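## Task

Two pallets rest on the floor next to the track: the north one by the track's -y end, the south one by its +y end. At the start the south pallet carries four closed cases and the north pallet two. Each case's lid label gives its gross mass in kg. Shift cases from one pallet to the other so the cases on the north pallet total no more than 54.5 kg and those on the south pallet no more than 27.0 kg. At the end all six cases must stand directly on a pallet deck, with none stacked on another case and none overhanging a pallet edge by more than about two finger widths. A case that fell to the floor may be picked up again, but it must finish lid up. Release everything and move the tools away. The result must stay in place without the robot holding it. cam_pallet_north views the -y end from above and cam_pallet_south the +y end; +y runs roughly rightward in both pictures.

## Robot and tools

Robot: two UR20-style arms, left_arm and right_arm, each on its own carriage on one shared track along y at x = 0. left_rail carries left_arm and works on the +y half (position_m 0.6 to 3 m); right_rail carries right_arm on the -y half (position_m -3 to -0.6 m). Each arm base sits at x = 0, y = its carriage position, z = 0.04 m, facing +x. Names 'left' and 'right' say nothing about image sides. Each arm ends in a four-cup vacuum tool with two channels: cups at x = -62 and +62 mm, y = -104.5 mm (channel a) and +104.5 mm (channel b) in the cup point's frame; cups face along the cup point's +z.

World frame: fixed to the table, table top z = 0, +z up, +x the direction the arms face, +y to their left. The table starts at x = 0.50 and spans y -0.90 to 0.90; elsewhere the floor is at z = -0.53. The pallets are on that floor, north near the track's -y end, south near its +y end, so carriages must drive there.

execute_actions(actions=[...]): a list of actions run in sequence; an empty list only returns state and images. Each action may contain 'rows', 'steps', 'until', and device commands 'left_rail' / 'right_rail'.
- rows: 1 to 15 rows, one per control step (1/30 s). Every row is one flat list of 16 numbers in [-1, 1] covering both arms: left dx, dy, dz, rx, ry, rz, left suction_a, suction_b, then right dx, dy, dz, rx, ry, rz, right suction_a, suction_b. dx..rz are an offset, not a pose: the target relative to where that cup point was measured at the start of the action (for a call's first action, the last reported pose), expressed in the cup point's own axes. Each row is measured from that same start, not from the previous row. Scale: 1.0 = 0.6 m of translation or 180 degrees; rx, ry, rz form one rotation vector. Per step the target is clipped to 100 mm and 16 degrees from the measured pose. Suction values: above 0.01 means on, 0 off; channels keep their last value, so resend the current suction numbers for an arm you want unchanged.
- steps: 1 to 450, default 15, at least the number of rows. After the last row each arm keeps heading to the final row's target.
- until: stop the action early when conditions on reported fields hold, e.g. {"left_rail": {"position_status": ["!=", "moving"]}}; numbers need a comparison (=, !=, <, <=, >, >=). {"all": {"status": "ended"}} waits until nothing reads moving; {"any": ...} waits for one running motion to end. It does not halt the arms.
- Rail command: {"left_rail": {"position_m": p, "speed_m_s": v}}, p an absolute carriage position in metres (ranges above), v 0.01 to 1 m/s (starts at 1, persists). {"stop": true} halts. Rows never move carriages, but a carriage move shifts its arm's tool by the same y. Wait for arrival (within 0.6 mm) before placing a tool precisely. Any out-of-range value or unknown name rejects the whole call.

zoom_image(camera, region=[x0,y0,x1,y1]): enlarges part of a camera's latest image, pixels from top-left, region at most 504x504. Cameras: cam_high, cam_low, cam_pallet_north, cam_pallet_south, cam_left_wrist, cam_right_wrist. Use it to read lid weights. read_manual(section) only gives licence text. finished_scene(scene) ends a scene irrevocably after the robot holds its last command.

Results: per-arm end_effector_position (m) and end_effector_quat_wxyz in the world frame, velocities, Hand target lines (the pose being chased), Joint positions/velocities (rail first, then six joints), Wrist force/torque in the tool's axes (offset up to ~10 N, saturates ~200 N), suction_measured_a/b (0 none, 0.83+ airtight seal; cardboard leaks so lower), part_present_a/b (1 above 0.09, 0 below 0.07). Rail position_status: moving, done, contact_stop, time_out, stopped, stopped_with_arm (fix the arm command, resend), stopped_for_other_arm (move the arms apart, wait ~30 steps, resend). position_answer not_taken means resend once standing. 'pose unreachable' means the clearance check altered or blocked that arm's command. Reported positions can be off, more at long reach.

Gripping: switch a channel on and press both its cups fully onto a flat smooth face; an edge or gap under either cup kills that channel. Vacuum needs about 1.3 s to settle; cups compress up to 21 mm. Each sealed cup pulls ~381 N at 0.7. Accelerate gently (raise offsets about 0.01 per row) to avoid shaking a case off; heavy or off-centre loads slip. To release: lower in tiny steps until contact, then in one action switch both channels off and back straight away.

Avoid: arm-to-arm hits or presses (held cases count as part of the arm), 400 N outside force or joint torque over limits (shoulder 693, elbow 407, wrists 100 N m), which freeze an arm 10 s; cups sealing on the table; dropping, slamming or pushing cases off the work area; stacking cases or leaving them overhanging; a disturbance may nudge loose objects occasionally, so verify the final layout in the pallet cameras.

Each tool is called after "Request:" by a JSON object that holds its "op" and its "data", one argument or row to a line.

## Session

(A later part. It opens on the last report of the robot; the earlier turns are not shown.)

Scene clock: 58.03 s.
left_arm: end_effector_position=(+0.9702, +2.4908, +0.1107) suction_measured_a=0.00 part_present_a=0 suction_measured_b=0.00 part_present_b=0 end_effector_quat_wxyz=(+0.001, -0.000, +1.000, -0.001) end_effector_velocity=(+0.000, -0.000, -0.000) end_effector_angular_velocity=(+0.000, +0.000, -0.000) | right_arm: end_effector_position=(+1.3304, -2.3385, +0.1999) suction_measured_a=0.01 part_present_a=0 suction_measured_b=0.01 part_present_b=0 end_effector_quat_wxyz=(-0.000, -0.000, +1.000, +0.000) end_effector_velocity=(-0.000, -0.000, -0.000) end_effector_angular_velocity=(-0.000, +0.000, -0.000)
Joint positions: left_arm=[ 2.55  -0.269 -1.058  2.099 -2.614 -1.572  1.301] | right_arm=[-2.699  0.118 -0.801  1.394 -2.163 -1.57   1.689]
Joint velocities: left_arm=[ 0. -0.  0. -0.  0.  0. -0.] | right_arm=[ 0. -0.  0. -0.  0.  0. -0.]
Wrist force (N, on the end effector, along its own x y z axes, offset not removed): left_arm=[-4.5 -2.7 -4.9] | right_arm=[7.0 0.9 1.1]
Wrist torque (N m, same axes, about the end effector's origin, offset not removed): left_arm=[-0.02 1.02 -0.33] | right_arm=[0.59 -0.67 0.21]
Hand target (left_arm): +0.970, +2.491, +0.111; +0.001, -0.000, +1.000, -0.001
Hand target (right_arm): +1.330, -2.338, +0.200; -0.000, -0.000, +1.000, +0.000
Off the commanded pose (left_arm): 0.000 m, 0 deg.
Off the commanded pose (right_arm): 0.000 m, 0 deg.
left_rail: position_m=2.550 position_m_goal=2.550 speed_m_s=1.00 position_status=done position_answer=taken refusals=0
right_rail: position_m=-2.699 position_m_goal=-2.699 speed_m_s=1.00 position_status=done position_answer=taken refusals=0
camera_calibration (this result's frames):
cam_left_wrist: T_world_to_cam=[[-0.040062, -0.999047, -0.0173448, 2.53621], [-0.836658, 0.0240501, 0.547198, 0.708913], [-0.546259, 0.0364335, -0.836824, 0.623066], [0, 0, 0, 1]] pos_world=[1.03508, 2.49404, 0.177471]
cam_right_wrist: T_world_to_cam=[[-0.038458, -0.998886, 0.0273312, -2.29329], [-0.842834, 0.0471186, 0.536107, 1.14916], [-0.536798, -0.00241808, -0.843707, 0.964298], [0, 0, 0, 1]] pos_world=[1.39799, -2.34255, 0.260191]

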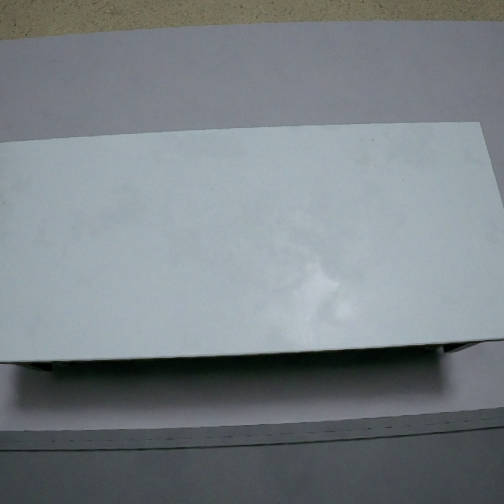

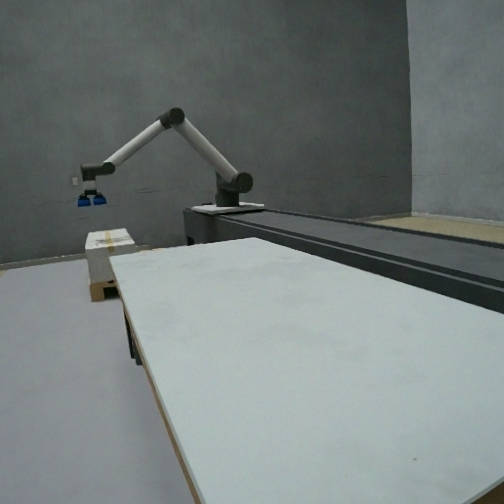

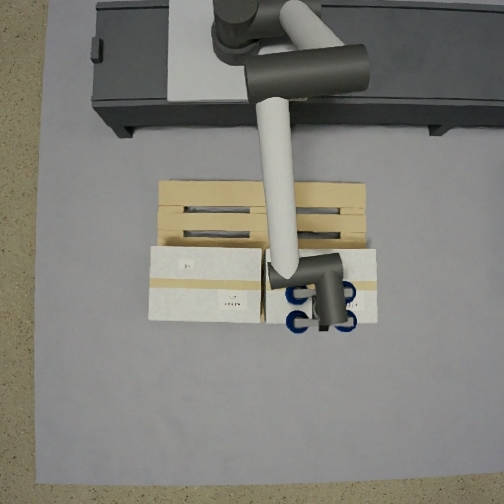

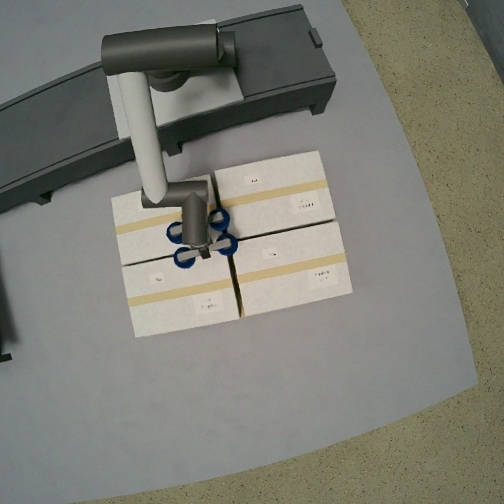

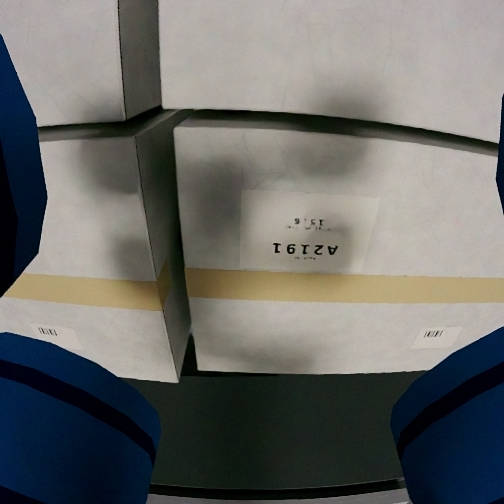

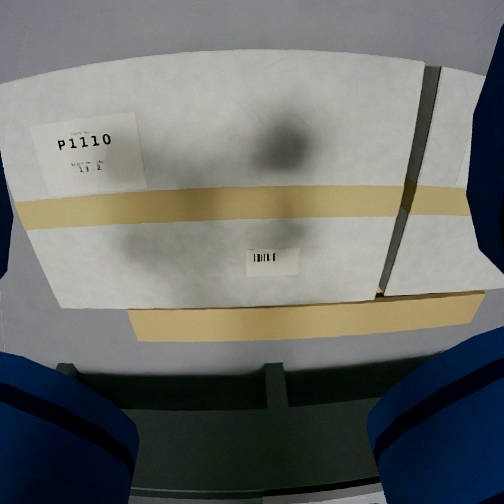

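Request:
{"op": "execute_actions", "data": {
  "actions": [
    {"rows":[[0.25,-0.35,0,0,0,0,0,0,0,0,0,0,0,0,0,0]],"steps":40},
    {"rows":[[0,0,0.05,0,0,0,1,1,0,0,0,0,0,0,0,0],[0,0,0.1,0,0,0,1,1,0,0,0,0,0,0,0,0],[0,0,0.15,0,0,0,1,1,0,0,0,0,0,0,0,0],[0,0,0.2,0,0,0,1,1,0,0,0,0,0,0,0,0],[0,0,0.25,0,0,0,1,1,0,0,0,0,0,0,0,0]],"steps":40}
  ]
}}

Scene clock: 78.70 s.
left_arm: end_effector_position=(+0.8205, +2.2807, -0.0392) suction_measured_a=0.00 part_present_a=0 suction_measured_b=0.00 part_present_b=0 end_effector_quat_wxyz=(+0.001, -0.000, +1.000, -0.001) end_effector_velocity=(+0.000, +0.000, -0.000) end_effector_angular_velocity=(+0.000, +0.000, +0.000) | right_arm: end_effector_position=(+1.3304, -2.3385, +0.1999) suction_measured_a=0.01 part_present_a=0 suction_measured_b=0.01 part_present_b=0 end_effector_quat_wxyz=(-0.000, -0.000, +1.000, +0.000) end_effector_velocity=(+0.000, +0.000, +0.000) end_effector_angular_velocity=(+0.000, -0.000, +0.000)
Joint positions: left_arm=[ 2.55  -0.552 -0.917  2.272 -2.928 -1.572  1.018] | right_arm=[-2.699  0.118 -0.801  1.394 -2.163 -1.57   1.689]
Joint velocities: left_arm=[ 0.  0.  0. -0. -0. -0.  0.] | right_arm=[ 0.  0. -0.  0. -0. -0. -0.]
Wrist force (N, on the end effector, along its own x y z axes, offset not removed): left_arm=[-2.1 -4.7 -2.1] | right_arm=[5.0 -0.1 1.4]
Wrist torque (N m, same axes, about the end effector's origin, offset not removed): left_arm=[-0.31 0.75 -0.25] | right_arm=[0.26 -0.50 0.29]
Hand target (left_arm): +0.820, +2.281, -0.039; +0.001, -0.000, +1.000, -0.001
Hand target (right_arm): +1.330, -2.338, +0.200; -0.000, -0.000, +1.000, +0.000
Off the commanded pose (left_arm): 0.000 m, 0 deg.
Off the commanded pose (right_arm): 0.000 m, 0 deg.
left_rail: position_m=2.550 position_m_goal=2.550 speed_m_s=1.00 position_status=done position_answer=taken refusals=0
right_rail: position_m=-2.699 position_m_goal=-2.699 speed_m_s=1.00 position_status=done position_answer=taken refusals=0
camera_calibration (this result's frames):
cam_left_wrist: T_world_to_cam=[[-0.0400747, -0.999053, -0.0169222, 2.31776], [-0.836415, 0.0242762, 0.547558, 0.670044], [-0.546629, 0.0360972, -0.836597, 0.424529], [0, 0, 0, 1]] pos_world=[0.885379, 2.28398, 0.0274936]
cam_right_wrist: T_world_to_cam=[[-0.0384585, -0.998886, 0.0273289, -2.29328], [-0.842842, 0.0471177, 0.536094, 1.14917], [-0.536785, -0.00241652, -0.843716, 0.964301], [0, 0, 0, 1]] pos_world=[1.398, -2.34255, 0.260203]

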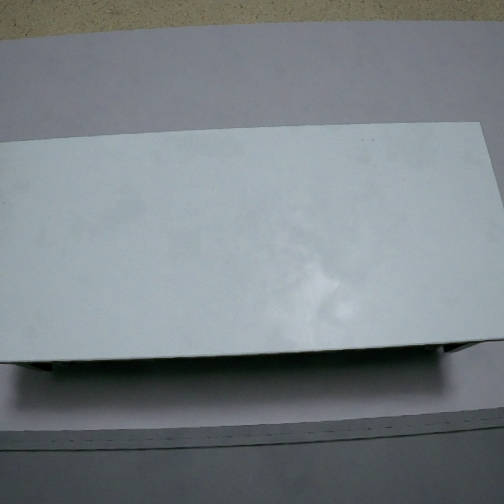

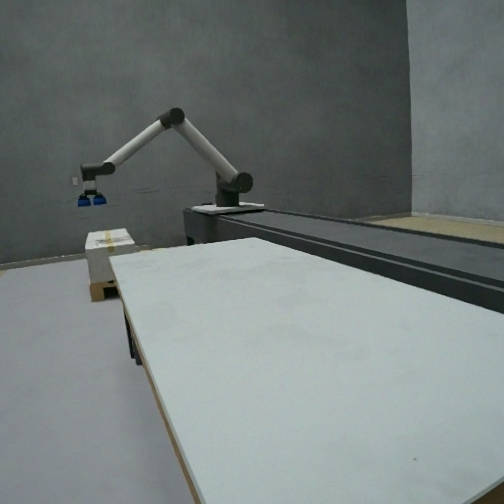

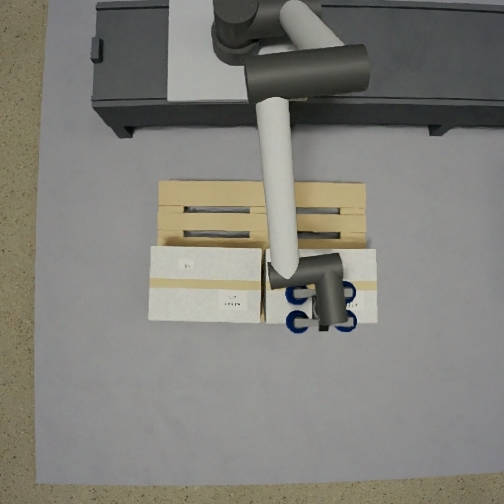

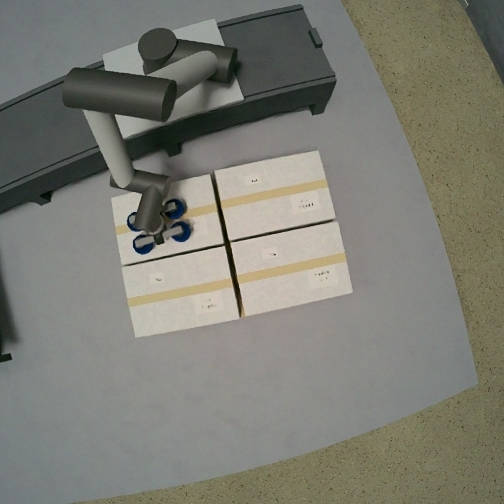

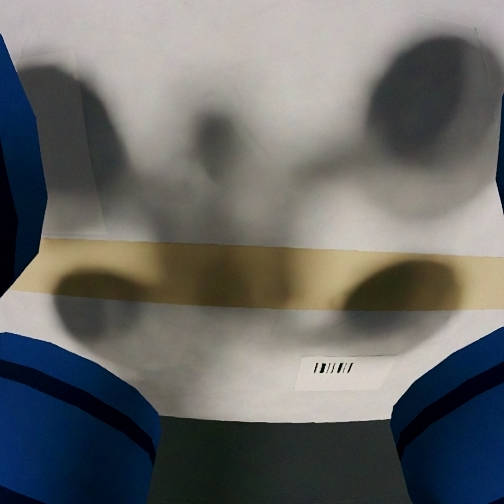

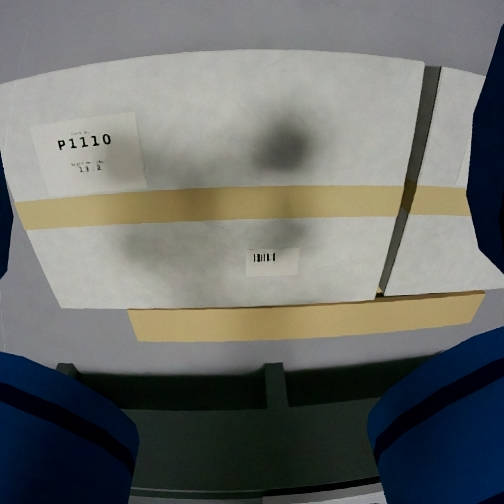

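Request:
{"op": "execute_actions", "data": {
  "actions": [
    {"rows":[[0,0.06,0.03,0,0,0,1,1,0,0,0,0,0,0,0,0],[0,0.06,0.06,0,0,0,1,1,0,0,0,0,0,0,0,0],[0,0.06,0.09,0,0,0,1,1,0,0,0,0,0,0,0,0],[0,0.06,0.12,0,0,0,1,1,0,0,0,0,0,0,0,0]],"steps":50}
  ]
}}

Scene clock: 84.87 s.
left_arm: end_effector_position=(+0.8205, +2.3167, -0.1112) suction_measured_a=0.00 part_present_a=0 suction_measured_b=0.00 part_present_b=0 end_effector_quat_wxyz=(+0.001, -0.000, +1.000, -0.001) end_effector_velocity=(-0.000, +0.000, -0.000) end_effector_angular_velocity=(+0.000, +0.000, -0.000) | right_arm: end_effector_position=(+1.3304, -2.3385, +0.1999) suction_measured_a=0.01 part_present_a=0 suction_measured_b=0.01 part_present_b=0 end_effector_quat_wxyz=(-0.000, -0.000, +1.000, +0.000) end_effector_velocity=(+0.000, +0.000, +0.000) end_effector_angular_velocity=(+0.000, -0.000, +0.000)
Joint positions: left_arm=[ 2.55  -0.515 -0.812  2.278 -3.039 -1.572  1.055] | right_arm=[-2.699  0.118 -0.801  1.394 -2.163 -1.57   1.689]
Joint velocities: left_arm=[ 0.  0.  0. -0. -0. -0.  0.] | right_arm=[ 0.  0. -0.  0. -0.  0. -0.]
Wrist force (N, on the end effector, along its own x y z axes, offset not removed): left_arm=[-2.9 -5.1 -1.8] | right_arm=[-0.8 2.2 0.0]
Wrist torque (N m, same axes, about the end effector's origin, offset not removed): left_arm=[-0.19 0.87 -0.35] | right_arm=[0.75 0.40 0.14]
Hand target (left_arm): +0.820, +2.317, -0.111; +0.001, -0.000, +1.000, -0.001
Hand target (right_arm): +1.330, -2.338, +0.200; -0.000, -0.000, +1.000, +0.000
Off the commanded pose (left_arm): 0.000 m, 0 deg.
Off the commanded pose (right_arm): 0.000 m, 0 deg.
left_rail: position_m=2.550 position_m_goal=2.550 speed_m_s=1.00 position_status=done position_answer=taken refusals=0
right_rail: position_m=-2.699 position_m_goal=-2.699 speed_m_s=1.00 position_status=done position_answer=taken refusals=0
camera_calibration (this result's frames):
cam_left_wrist: T_world_to_cam=[[-0.0400732, -0.999052, -0.0169971, 2.35248], [-0.836463, 0.024237, 0.547488, 0.708718], [-0.546557, 0.036157, -0.836641, 0.362828], [0, 0, 0, 1]] pos_world=[0.885393, 2.31996, -0.0444719]
cam_right_wrist: T_world_to_cam=[[-0.0384584, -0.998886, 0.0273288, -2.29328], [-0.842842, 0.0471177, 0.536094, 1.14917], [-0.536785, -0.00241655, -0.843716, 0.964301], [0, 0, 0, 1]] pos_world=[1.398, -2.34255, 0.260204]

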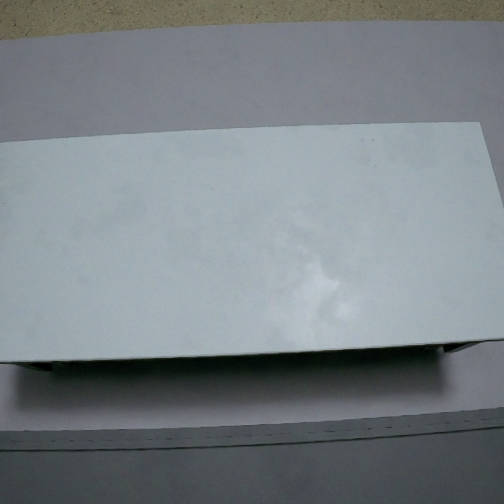

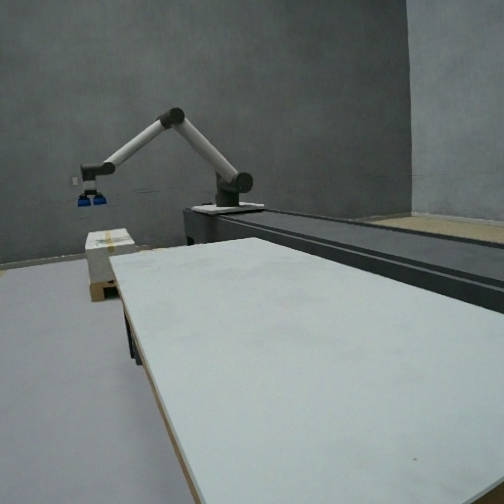

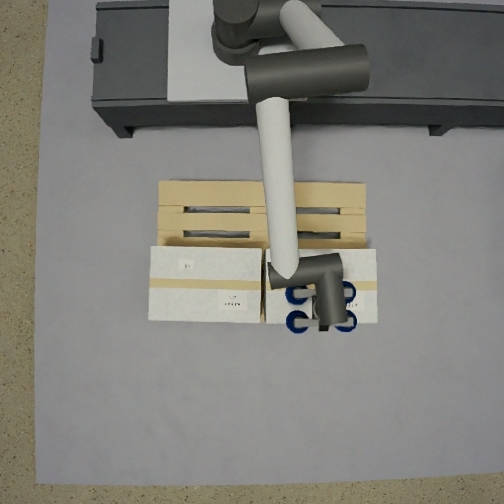

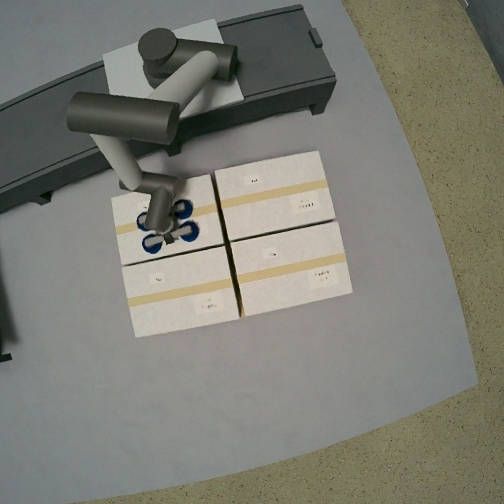

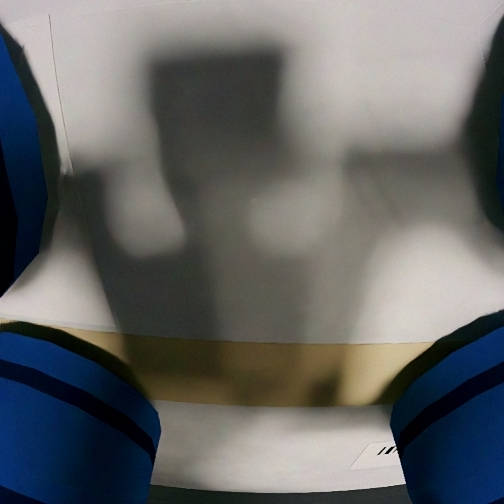

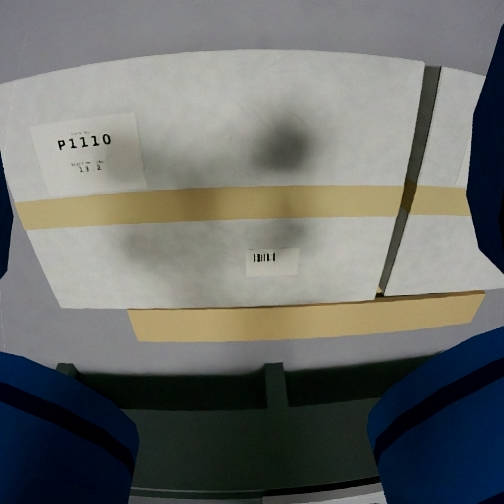

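Request:
{"op": "execute_actions", "data": {
  "actions": [
    {"rows":[[0,0,0.02,0,0,0,1,1,0,0,0,0,0,0,0,0],[0,0,0.04,0,0,0,1,1,0,0,0,0,0,0,0,0],[0,0,0.06,0,0,0,1,1,0,0,0,0,0,0,0,0]],"steps":50}
  ]
}}

Scene clock: 97.87 s.
left_arm: end_effector_position=(+0.8203, +2.3168, -0.1423) suction_measured_a=0.91 part_present_a=1 suction_measured_b=0.91 part_present_b=1 end_effector_quat_wxyz=(+0.001, -0.000, +1.000, -0.001) end_effector_velocity=(+0.000, -0.000, +0.000) end_effector_angular_velocity=(-0.000, -0.000, +0.000) | right_arm: end_effector_position=(+1.3304, -2.3385, +0.1999) suction_measured_a=0.01 part_present_a=0 suction_measured_b=0.01 part_present_b=0 end_effector_quat_wxyz=(-0.000, -0.000, +1.000, +0.000) end_effector_velocity=(-0.000, -0.000, -0.000) end_effector_angular_velocity=(-0.000, +0.000, -0.000)
Joint positions: left_arm=[ 2.55  -0.515 -0.764  2.271 -3.082 -1.572  1.055] | right_arm=[-2.699  0.118 -0.801  1.394 -2.163 -1.57   1.689]
Joint velocities: left_arm=[ 0. -0. -0.  0. -0.  0. -0.] | right_arm=[ 0. -0.  0. -0.  0. -0.  0.]
Wrist force (N, on the end effector, along its own x y z axes, offset not removed): left_arm=[31.7 -21.4 -63.8] | right_arm=[1.3 1.7 -1.5]
Wrist torque (N m, same axes, about the end effector's origin, offset not removed): left_arm=[-7.60 -1.99 -5.15] | right_arm=[0.63 0.21 0.36]
Hand target (left_arm): +0.820, +2.317, -0.142; +0.001, -0.000, +1.000, -0.001
Hand target (right_arm): +1.330, -2.338, +0.200; -0.000, -0.000, +1.000, +0.000
Off the commanded pose (left_arm): 0.005 m, 0 deg.
Off the commanded pose (right_arm): 0.000 m, 0 deg.
FORCE FAULT: contact force on the left arm reached its limit, and that arm stopped for 10 seconds. The contact can be on any part of that arm, not only on its tool. That arm's remaining commands of this call were not run. That arm holds still and accepts commands again. Move the arm away from the contact; if what it grips holds it there, let go first. Pushing or pulling that hard again can fault the arm again.
left_rail: position_m=2.550 position_m_goal=2.550 speed_m_s=1.00 position_status=done position_answer=taken refusals=0
right_rail: position_m=-2.699 position_m_goal=-2.699 speed_m_s=1.00 position_status=done position_answer=taken refusals=0
camera_calibration (this result's frames):
cam_left_wrist: T_world_to_cam=[[-0.0398821, -0.999076, -0.0159947, 2.35208], [-0.837182, 0.0246724, 0.546367, 0.725039], [-0.545468, 0.0351808, -0.837393, 0.337962], [0, 0, 0, 1]] pos_world=[0.885143, 2.32013, -0.0755099]
cam_right_wrist: T_world_to_cam=[[-0.0384585, -0.998886, 0.0273289, -2.29328], [-0.842842, 0.0471178, 0.536094, 1.14917], [-0.536785, -0.00241654, -0.843716, 0.964301], [0, 0, 0, 1]] pos_world=[1.398, -2.34255, 0.260203]

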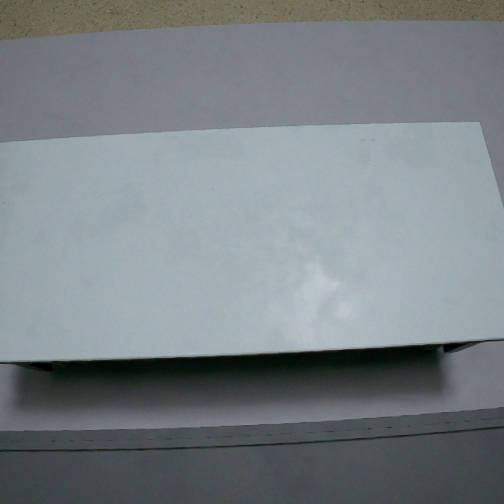

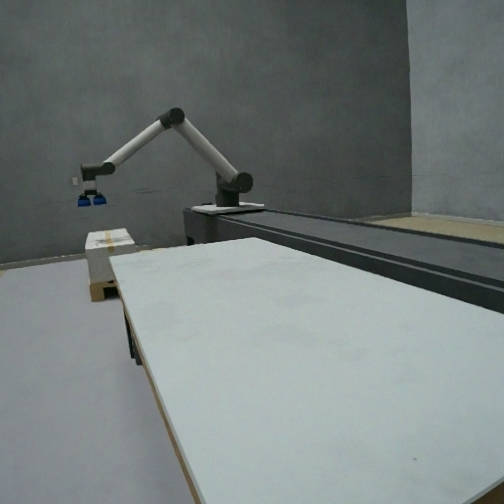

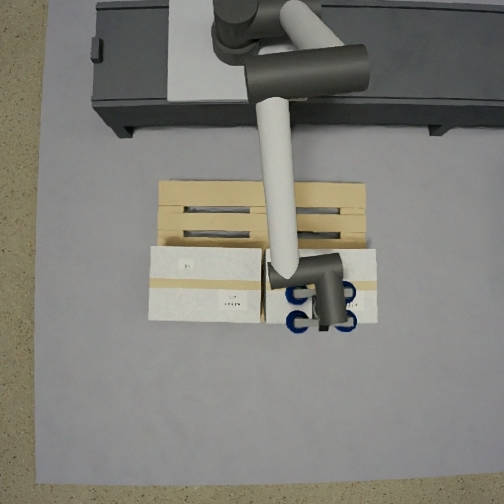

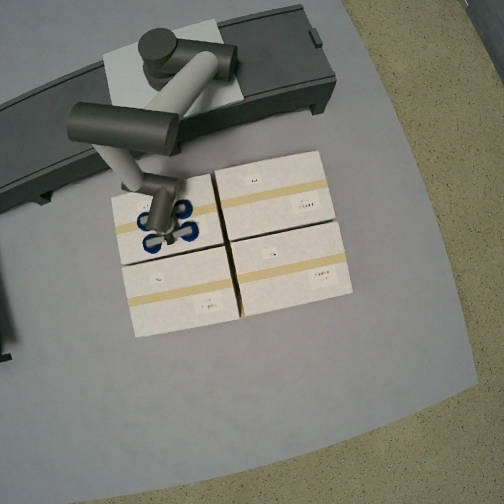

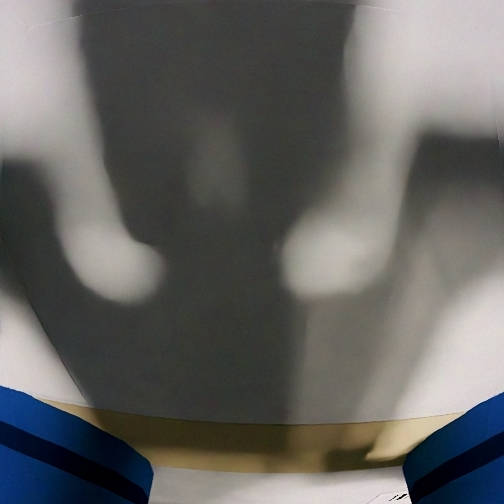

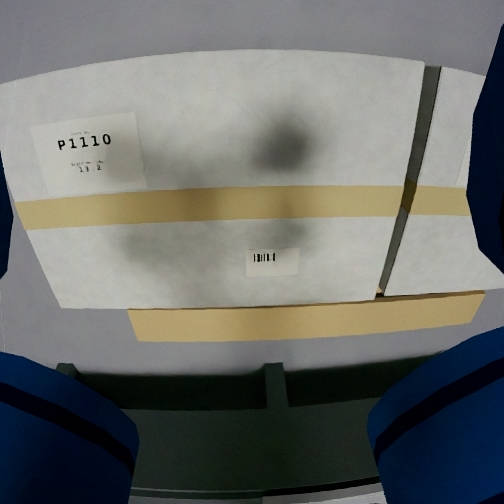

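Request:
{"op": "execute_actions", "data": {
  "actions": [
    {"rows":[[0,0,-0.02,0,0,0,1,1,0,0,0,0,0,0,0,0],[0,0,-0.05,0,0,0,1,1,0,0,0,0,0,0,0,0],[0,0,-0.09,0,0,0,1,1,0,0,0,0,0,0,0,0],[0,0,-0.14,0,0,0,1,1,0,0,0,0,0,0,0,0],[0,0,-0.2,0,0,0,1,1,0,0,0,0,0,0,0,0],[0,0,-0.27,0,0,0,1,1,0,0,0,0,0,0,0,0],[0,0,-0.35,0,0,0,1,1,0,0,0,0,0,0,0,0],[0,0,-0.43,0,0,0,1,1,0,0,0,0,0,0,0,0],[0,0,-0.51,0,0,0,1,1,0,0,0,0,0,0,0,0],[0,0,-0.59,0,0,0,1,1,0,0,0,0,0,0,0,0],[0,0,-0.67,0,0,0,1,1,0,0,0,0,0,0,0,0],[0,0,-0.75,0,0,0,1,1,0,0,0,0,0,0,0,0],[0,0,-0.83,0,0,0,1,1,0,0,0,0,0,0,0,0],[0,0,-0.91,0,0,0,1,1,0,0,0,0,0,0,0,0],[0,0,-0.98,0,0,0,1,1,0,0,0,0,0,0,0,0]],"steps":60},
    {"left_rail":{"position_m":0.6,"speed_m_s":0.6},"steps":200,"until":{"left_rail":{"position_status":["!=","moving"]}}}
  ]
}}

Scene clock: 113.37 s.
left_arm: end_effector_position=(+0.8193, +0.3674, +0.4455) suction_measured_a=0.91 part_present_a=1 suction_measured_b=0.91 part_present_b=1 end_effector_quat_wxyz=(+0.001, -0.000, +1.000, -0.001) end_effector_velocity=(+0.000, +0.002, -0.001) end_effector_angular_velocity=(+0.008, -0.001, +0.000) | right_arm: end_effector_position=(+1.3304, -2.3385, +0.1999) suction_measured_a=0.01 part_present_a=0 suction_measured_b=0.01 part_present_b=0 end_effector_quat_wxyz=(-0.000, -0.000, +1.000, +0.000) end_effector_velocity=(+0.000, +0.000, +0.000) end_effector_angular_velocity=(+0.000, -0.000, +0.000)
Joint positions: left_arm=[ 0.6   -0.514 -1.501  2.087 -2.16  -1.572  1.055] | right_arm=[-2.699  0.118 -0.801  1.394 -2.163 -1.57   1.689]
Joint velocities: left_arm=[ 0.     0.    -0.     0.001  0.003  0.007  0.   ] | right_arm=[ 0.  0. -0.  0. -0. -0. -0.]
Wrist force (N, on the end effector, along its own x y z axes, offset not removed): left_arm=[-6.8 5.7 35.8] | right_arm=[5.2 0.4 0.8]
Wrist torque (N m, same axes, about the end effector's origin, offset not removed): left_arm=[-4.94 -5.11 -0.32] | right_arm=[0.64 -0.33 0.02]
Hand target (left_arm): +0.819, +0.368, +0.445; +0.001, -0.000, +1.000, -0.001
Hand target (right_arm): +1.330, -2.338, +0.200; -0.000, -0.000, +1.000, +0.000
Off the commanded pose (left_arm): 0.001 m, 0 deg.
Off the commanded pose (right_arm): 0.000 m, 0 deg.
left_rail: position_m=0.600 position_m_goal=0.600 speed_m_s=0.60 position_status=done position_answer=taken refusals=0
right_rail: position_m=-2.699 position_m_goal=-2.699 speed_m_s=1.00 position_status=done position_answer=taken refusals=0
camera_calibration (this result's frames):
cam_left_wrist: T_world_to_cam=[[-0.0399287, -0.999074, -0.0160529, 0.413916], [-0.837187, 0.02468, 0.54636, 0.451115], [-0.545457, 0.0352547, -0.837397, 0.898127], [0, 0, 0, 1]] pos_world=[0.884085, 0.370736, 0.512262]
cam_right_wrist: T_world_to_cam=[[-0.0384584, -0.998886, 0.0273289, -2.29328], [-0.842842, 0.0471177, 0.536094, 1.14917], [-0.536785, -0.00241657, -0.843716, 0.964301], [0, 0, 0, 1]] pos_world=[1.398, -2.34255, 0.260203]

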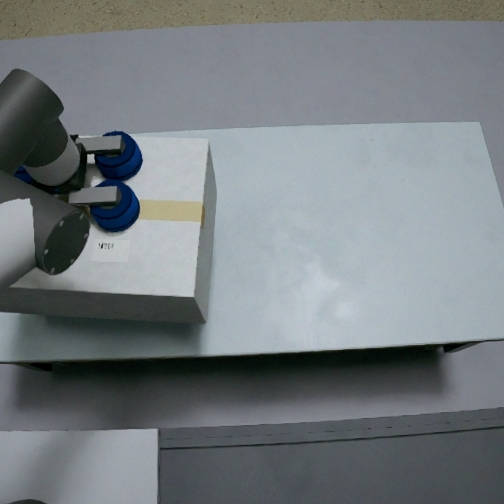

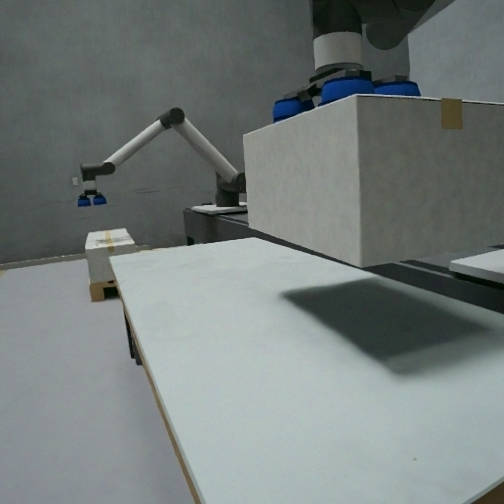

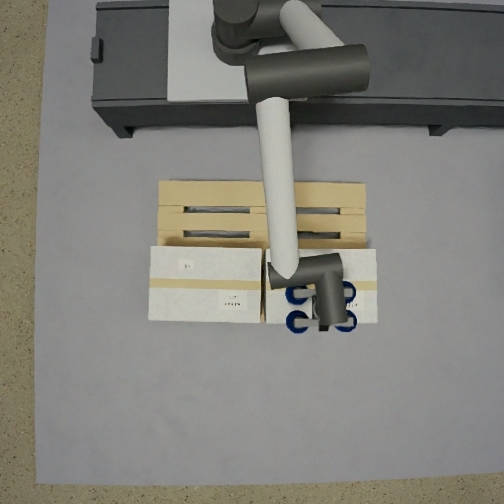

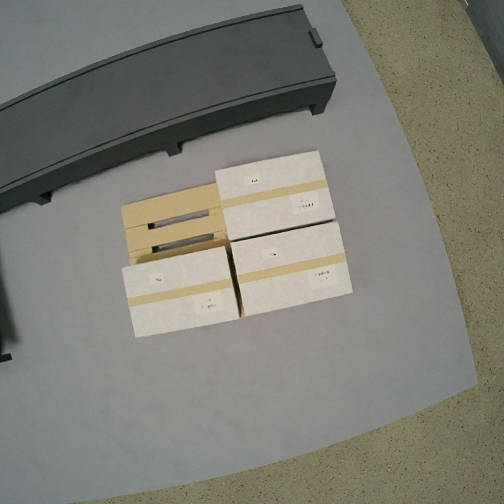

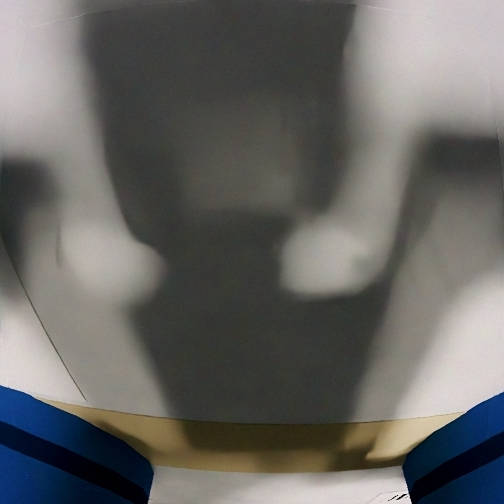

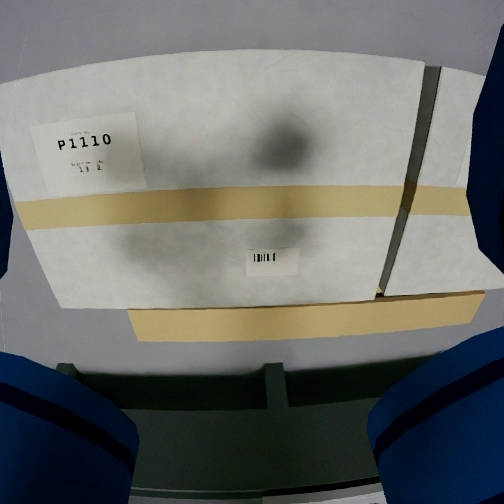

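Request:
{"op": "execute_actions", "data": {
  "actions": [
    {"rows":[[-0.03,-0.08,0,0,0,0,1,1,0,0,0,0,0,0,0,0],[-0.06,-0.18,0,0,0,0,1,1,0,0,0,0,0,0,0,0],[-0.1,-0.3,0,0,0,0,1,1,0,0,0,0,0,0,0,0],[-0.15,-0.42,0,0,0,0,1,1,0,0,0,0,0,0,0,0],[-0.2,-0.54,0,0,0,0,1,1,0,0,0,0,0,0,0,0],[-0.23,-0.66,0,0,0,0,1,1,0,0,0,0,0,0,0,0],[-0.25,-0.75,0,0,0,0,1,1,0,0,0,0,0,0,0,0]],"steps":45},
    {"rows":[[0,0,0.04,0,0,0,1,1,0,0,0,0,0,0,0,0],[0,0,0.09,0,0,0,1,1,0,0,0,0,0,0,0,0],[0,0,0.14,0,0,0,1,1,0,0,0,0,0,0,0,0],[0,0,0.19,0,0,0,1,1,0,0,0,0,0,0,0,0],[0,0,0.24,0,0,0,1,1,0,0,0,0,0,0,0,0],[0,0,0.27,0,0,0,1,1,0,0,0,0,0,0,0,0],[0,0,0.29,0,0,0,1,1,0,0,0,0,0,0,0,0]],"steps":30}
  ]
}}

Scene clock: 123.83 s.
left_arm: end_effector_position=(+0.9693, -0.0812, +0.2729) suction_measured_a=0.91 part_present_a=1 suction_measured_b=0.91 part_present_b=1 end_effector_quat_wxyz=(+0.001, -0.000, +1.000, -0.002) end_effector_velocity=(+0.001, +0.000, -0.003) end_effector_angular_velocity=(-0.000, -0.000, -0.000) | right_arm: end_effector_position=(+1.3304, -2.3385, +0.1999) suction_measured_a=0.01 part_present_a=0 suction_measured_b=0.01 part_present_b=0 end_effector_quat_wxyz=(-0.000, -0.000, +1.000, +0.000) end_effector_velocity=(-0.000, -0.000, -0.000) end_effector_angular_velocity=(-0.000, +0.000, +0.000)
Joint positions: left_arm=[ 0.6   -0.783 -1.035  1.713 -2.253 -1.571  0.787] | right_arm=[-2.699  0.118 -0.801  1.394 -2.163 -1.57   1.689]
Joint velocities: left_arm=[ 0.     0.     0.003  0.001 -0.004  0.     0.001] | right_arm=[ 0. -0.  0. -0. -0. -0. -0.]
Wrist force (N, on the end effector, along its own x y z axes, offset not removed): left_arm=[-3.0 -4.9 38.2] | right_arm=[0.2 0.7 -6.7]
Wrist torque (N m, same axes, about the end effector's origin, offset not removed): left_arm=[-6.44 -5.91 -0.11] | right_arm=[0.30 0.11 0.30]
Hand target (left_arm): +0.969, -0.081, +0.272; +0.001, -0.000, +1.000, -0.002
Hand target (right_arm): +1.330, -2.338, +0.200; -0.000, -0.000, +1.000, +0.000
Off the commanded pose (left_arm): 0.001 m, 0 deg.
Off the commanded pose (right_arm): 0.000 m, 0 deg.
left_rail: position_m=0.600 position_m_goal=0.600 speed_m_s=0.60 position_status=done position_answer=taken refusals=0
right_rail: position_m=-2.699 position_m_goal=-2.699 speed_m_s=1.00 position_status=done position_answer=taken refusals=0
camera_calibration (this result's frames):
cam_left_wrist: T_world_to_cam=[[-0.039985, -0.999077, -0.0157093, -0.0311337], [-0.83701, 0.0249038, 0.54662, 0.681837], [-0.545724, 0.0350055, -0.837233, 0.85142], [0, 0, 0, 1]] pos_world=[1.0341, -0.0778896, 0.339642]
cam_right_wrist: T_world_to_cam=[[-0.0384585, -0.998886, 0.0273288, -2.29328], [-0.842842, 0.0471177, 0.536094, 1.14917], [-0.536785, -0.00241648, -0.843716, 0.964301], [0, 0, 0, 1]] pos_world=[1.398, -2.34255, 0.260203]

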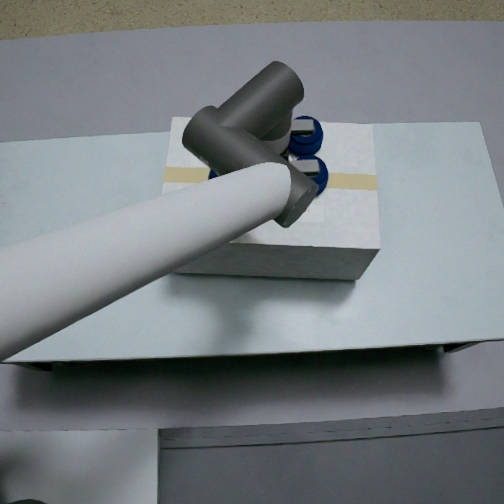

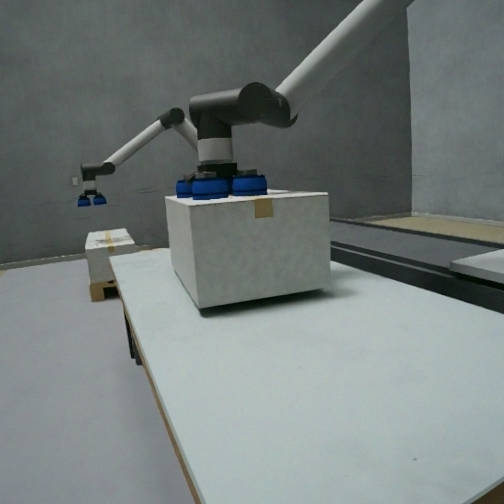

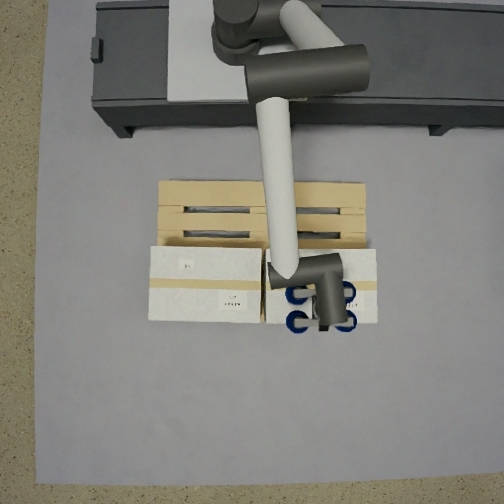

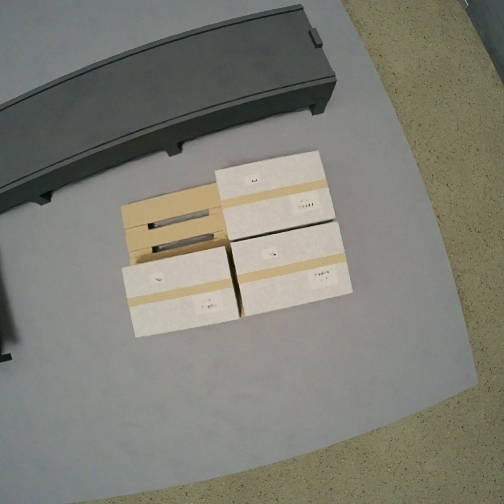

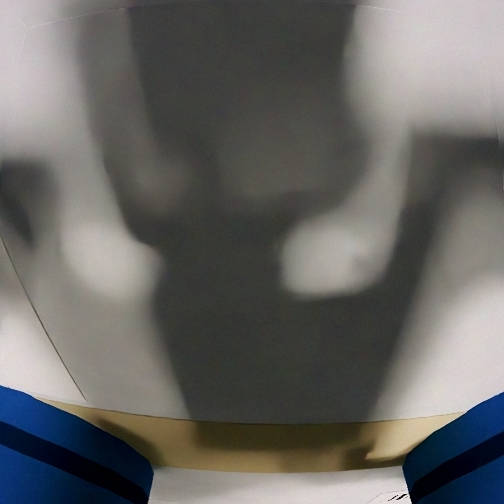

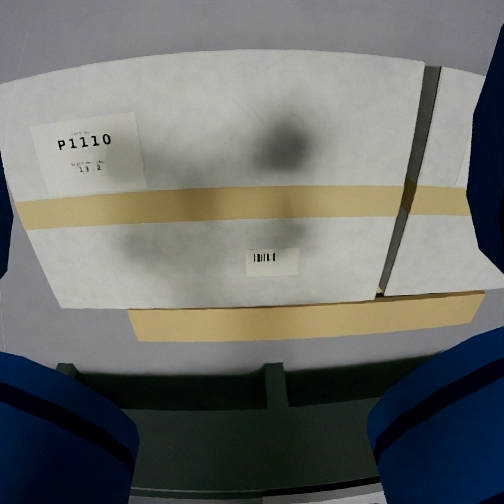

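Still hanging (38 N). Lower 12 mm.

Request:
{"op": "execute_actions", "data": {
  "actions": [
    {"rows":[[0,0,0.01,0,0,0,1,1,0,0,0,0,0,0,0,0],[0,0,0.02,0,0,0,1,1,0,0,0,0,0,0,0,0]],"steps":20}
  ]
}}

Scene clock: 127.27 s.
left_arm: end_effector_position=(+0.9694, -0.0811, +0.2610) suction_measured_a=0.91 part_present_a=1 suction_measured_b=0.91 part_present_b=1 end_effector_quat_wxyz=(+0.001, -0.000, +1.000, -0.002) end_effector_velocity=(+0.000, -0.000, -0.001) end_effector_angular_velocity=(-0.000, -0.000, -0.000) | right_arm: end_effector_position=(+1.3304, -2.3385, +0.1999) suction_measured_a=0.01 part_present_a=0 suction_measured_b=0.01 part_present_b=0 end_effector_quat_wxyz=(-0.000, -0.000, +1.000, +0.000) end_effector_velocity=(-0.000, +0.000, -0.000) end_effector_angular_velocity=(-0.000, +0.000, +0.000)
Joint positions: left_arm=[ 0.6   -0.783 -1.027  1.719 -2.267 -1.571  0.787] | right_arm=[-2.699  0.118 -0.801  1.394 -2.163 -1.57   1.689]
Joint velocities: left_arm=[ 0.    -0.     0.001  0.    -0.001  0.     0.   ] | right_arm=[ 0.  0.  0.  0.  0. -0.  0.]
Wrist force (N, on the end effector, along its own x y z axes, offset not removed): left_arm=[-4.2 1.2 33.4] | right_arm=[0.4 0.9 1.0]
Wrist torque (N m, same axes, about the end effector's origin, offset not removed): left_arm=[-5.43 -5.48 -0.23] | right_arm=[0.70 0.45 0.14]
Hand target (left_arm): +0.969, -0.081, +0.261; +0.001, -0.000, +1.000, -0.002
Hand target (right_arm): +1.330, -2.338, +0.200; -0.000, -0.000, +1.000, +0.000
Off the commanded pose (left_arm): 0.000 m, 0 deg.
Off the commanded pose (right_arm): 0.000 m, 0 deg.
left_rail: position_m=0.600 position_m_goal=0.600 speed_m_s=0.60 position_status=done position_answer=taken refusals=0
right_rail: position_m=-2.699 position_m_goal=-2.699 speed_m_s=1.00 position_status=done position_answer=taken refusals=0
camera_calibration (this result's frames):
cam_left_wrist: T_world_to_cam=[[-0.0399416, -0.999079, -0.0157074, -0.03127], [-0.837013, 0.0248686, 0.546618, 0.688407], [-0.545724, 0.0349801, -0.837235, 0.841531], [0, 0, 0, 1]] pos_world=[1.0342, -0.0777978, 0.327772]
cam_right_wrist: T_world_to_cam=[[-0.0384585, -0.998886, 0.0273288, -2.29328], [-0.842842, 0.0471177, 0.536094, 1.14917], [-0.536785, -0.00241648, -0.843716, 0.964301], [0, 0, 0, 1]] pos_world=[1.398, -2.34255, 0.260203]

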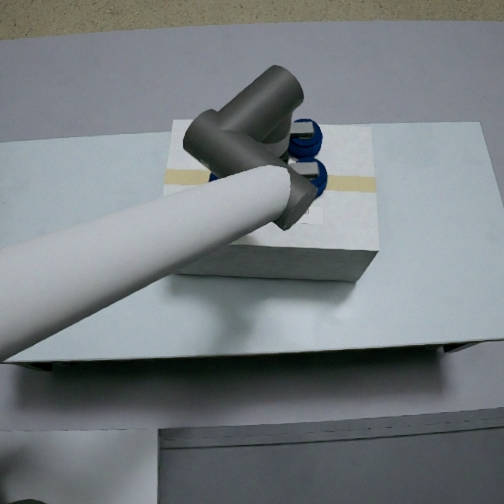

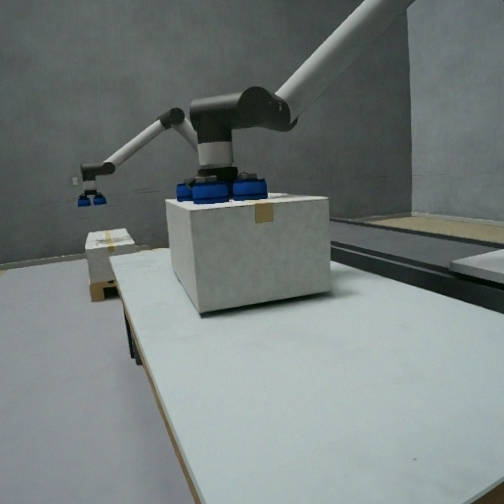

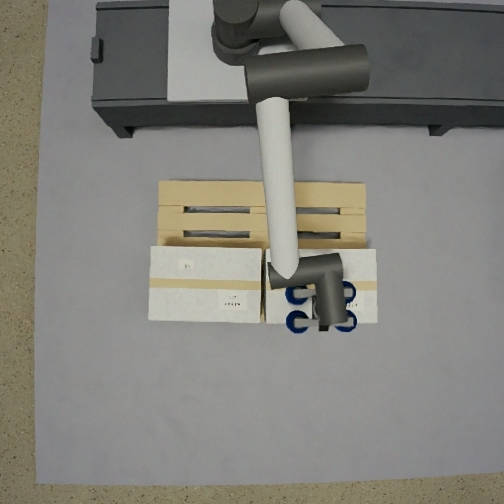

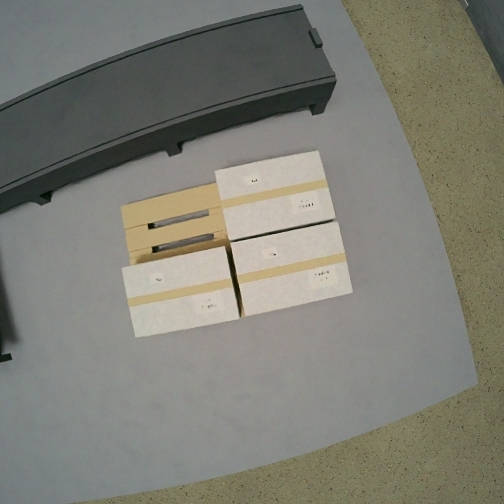

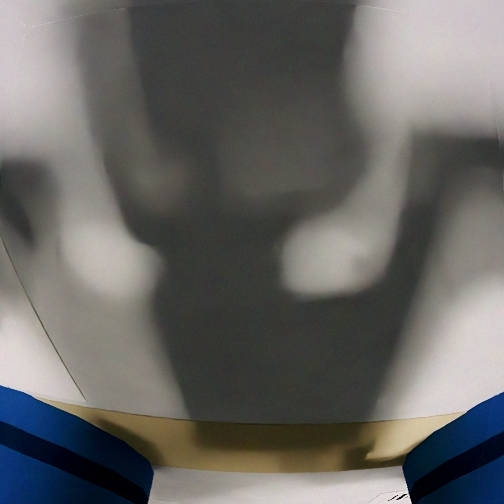

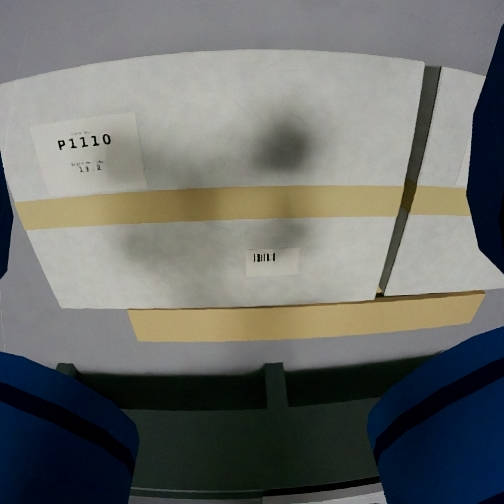

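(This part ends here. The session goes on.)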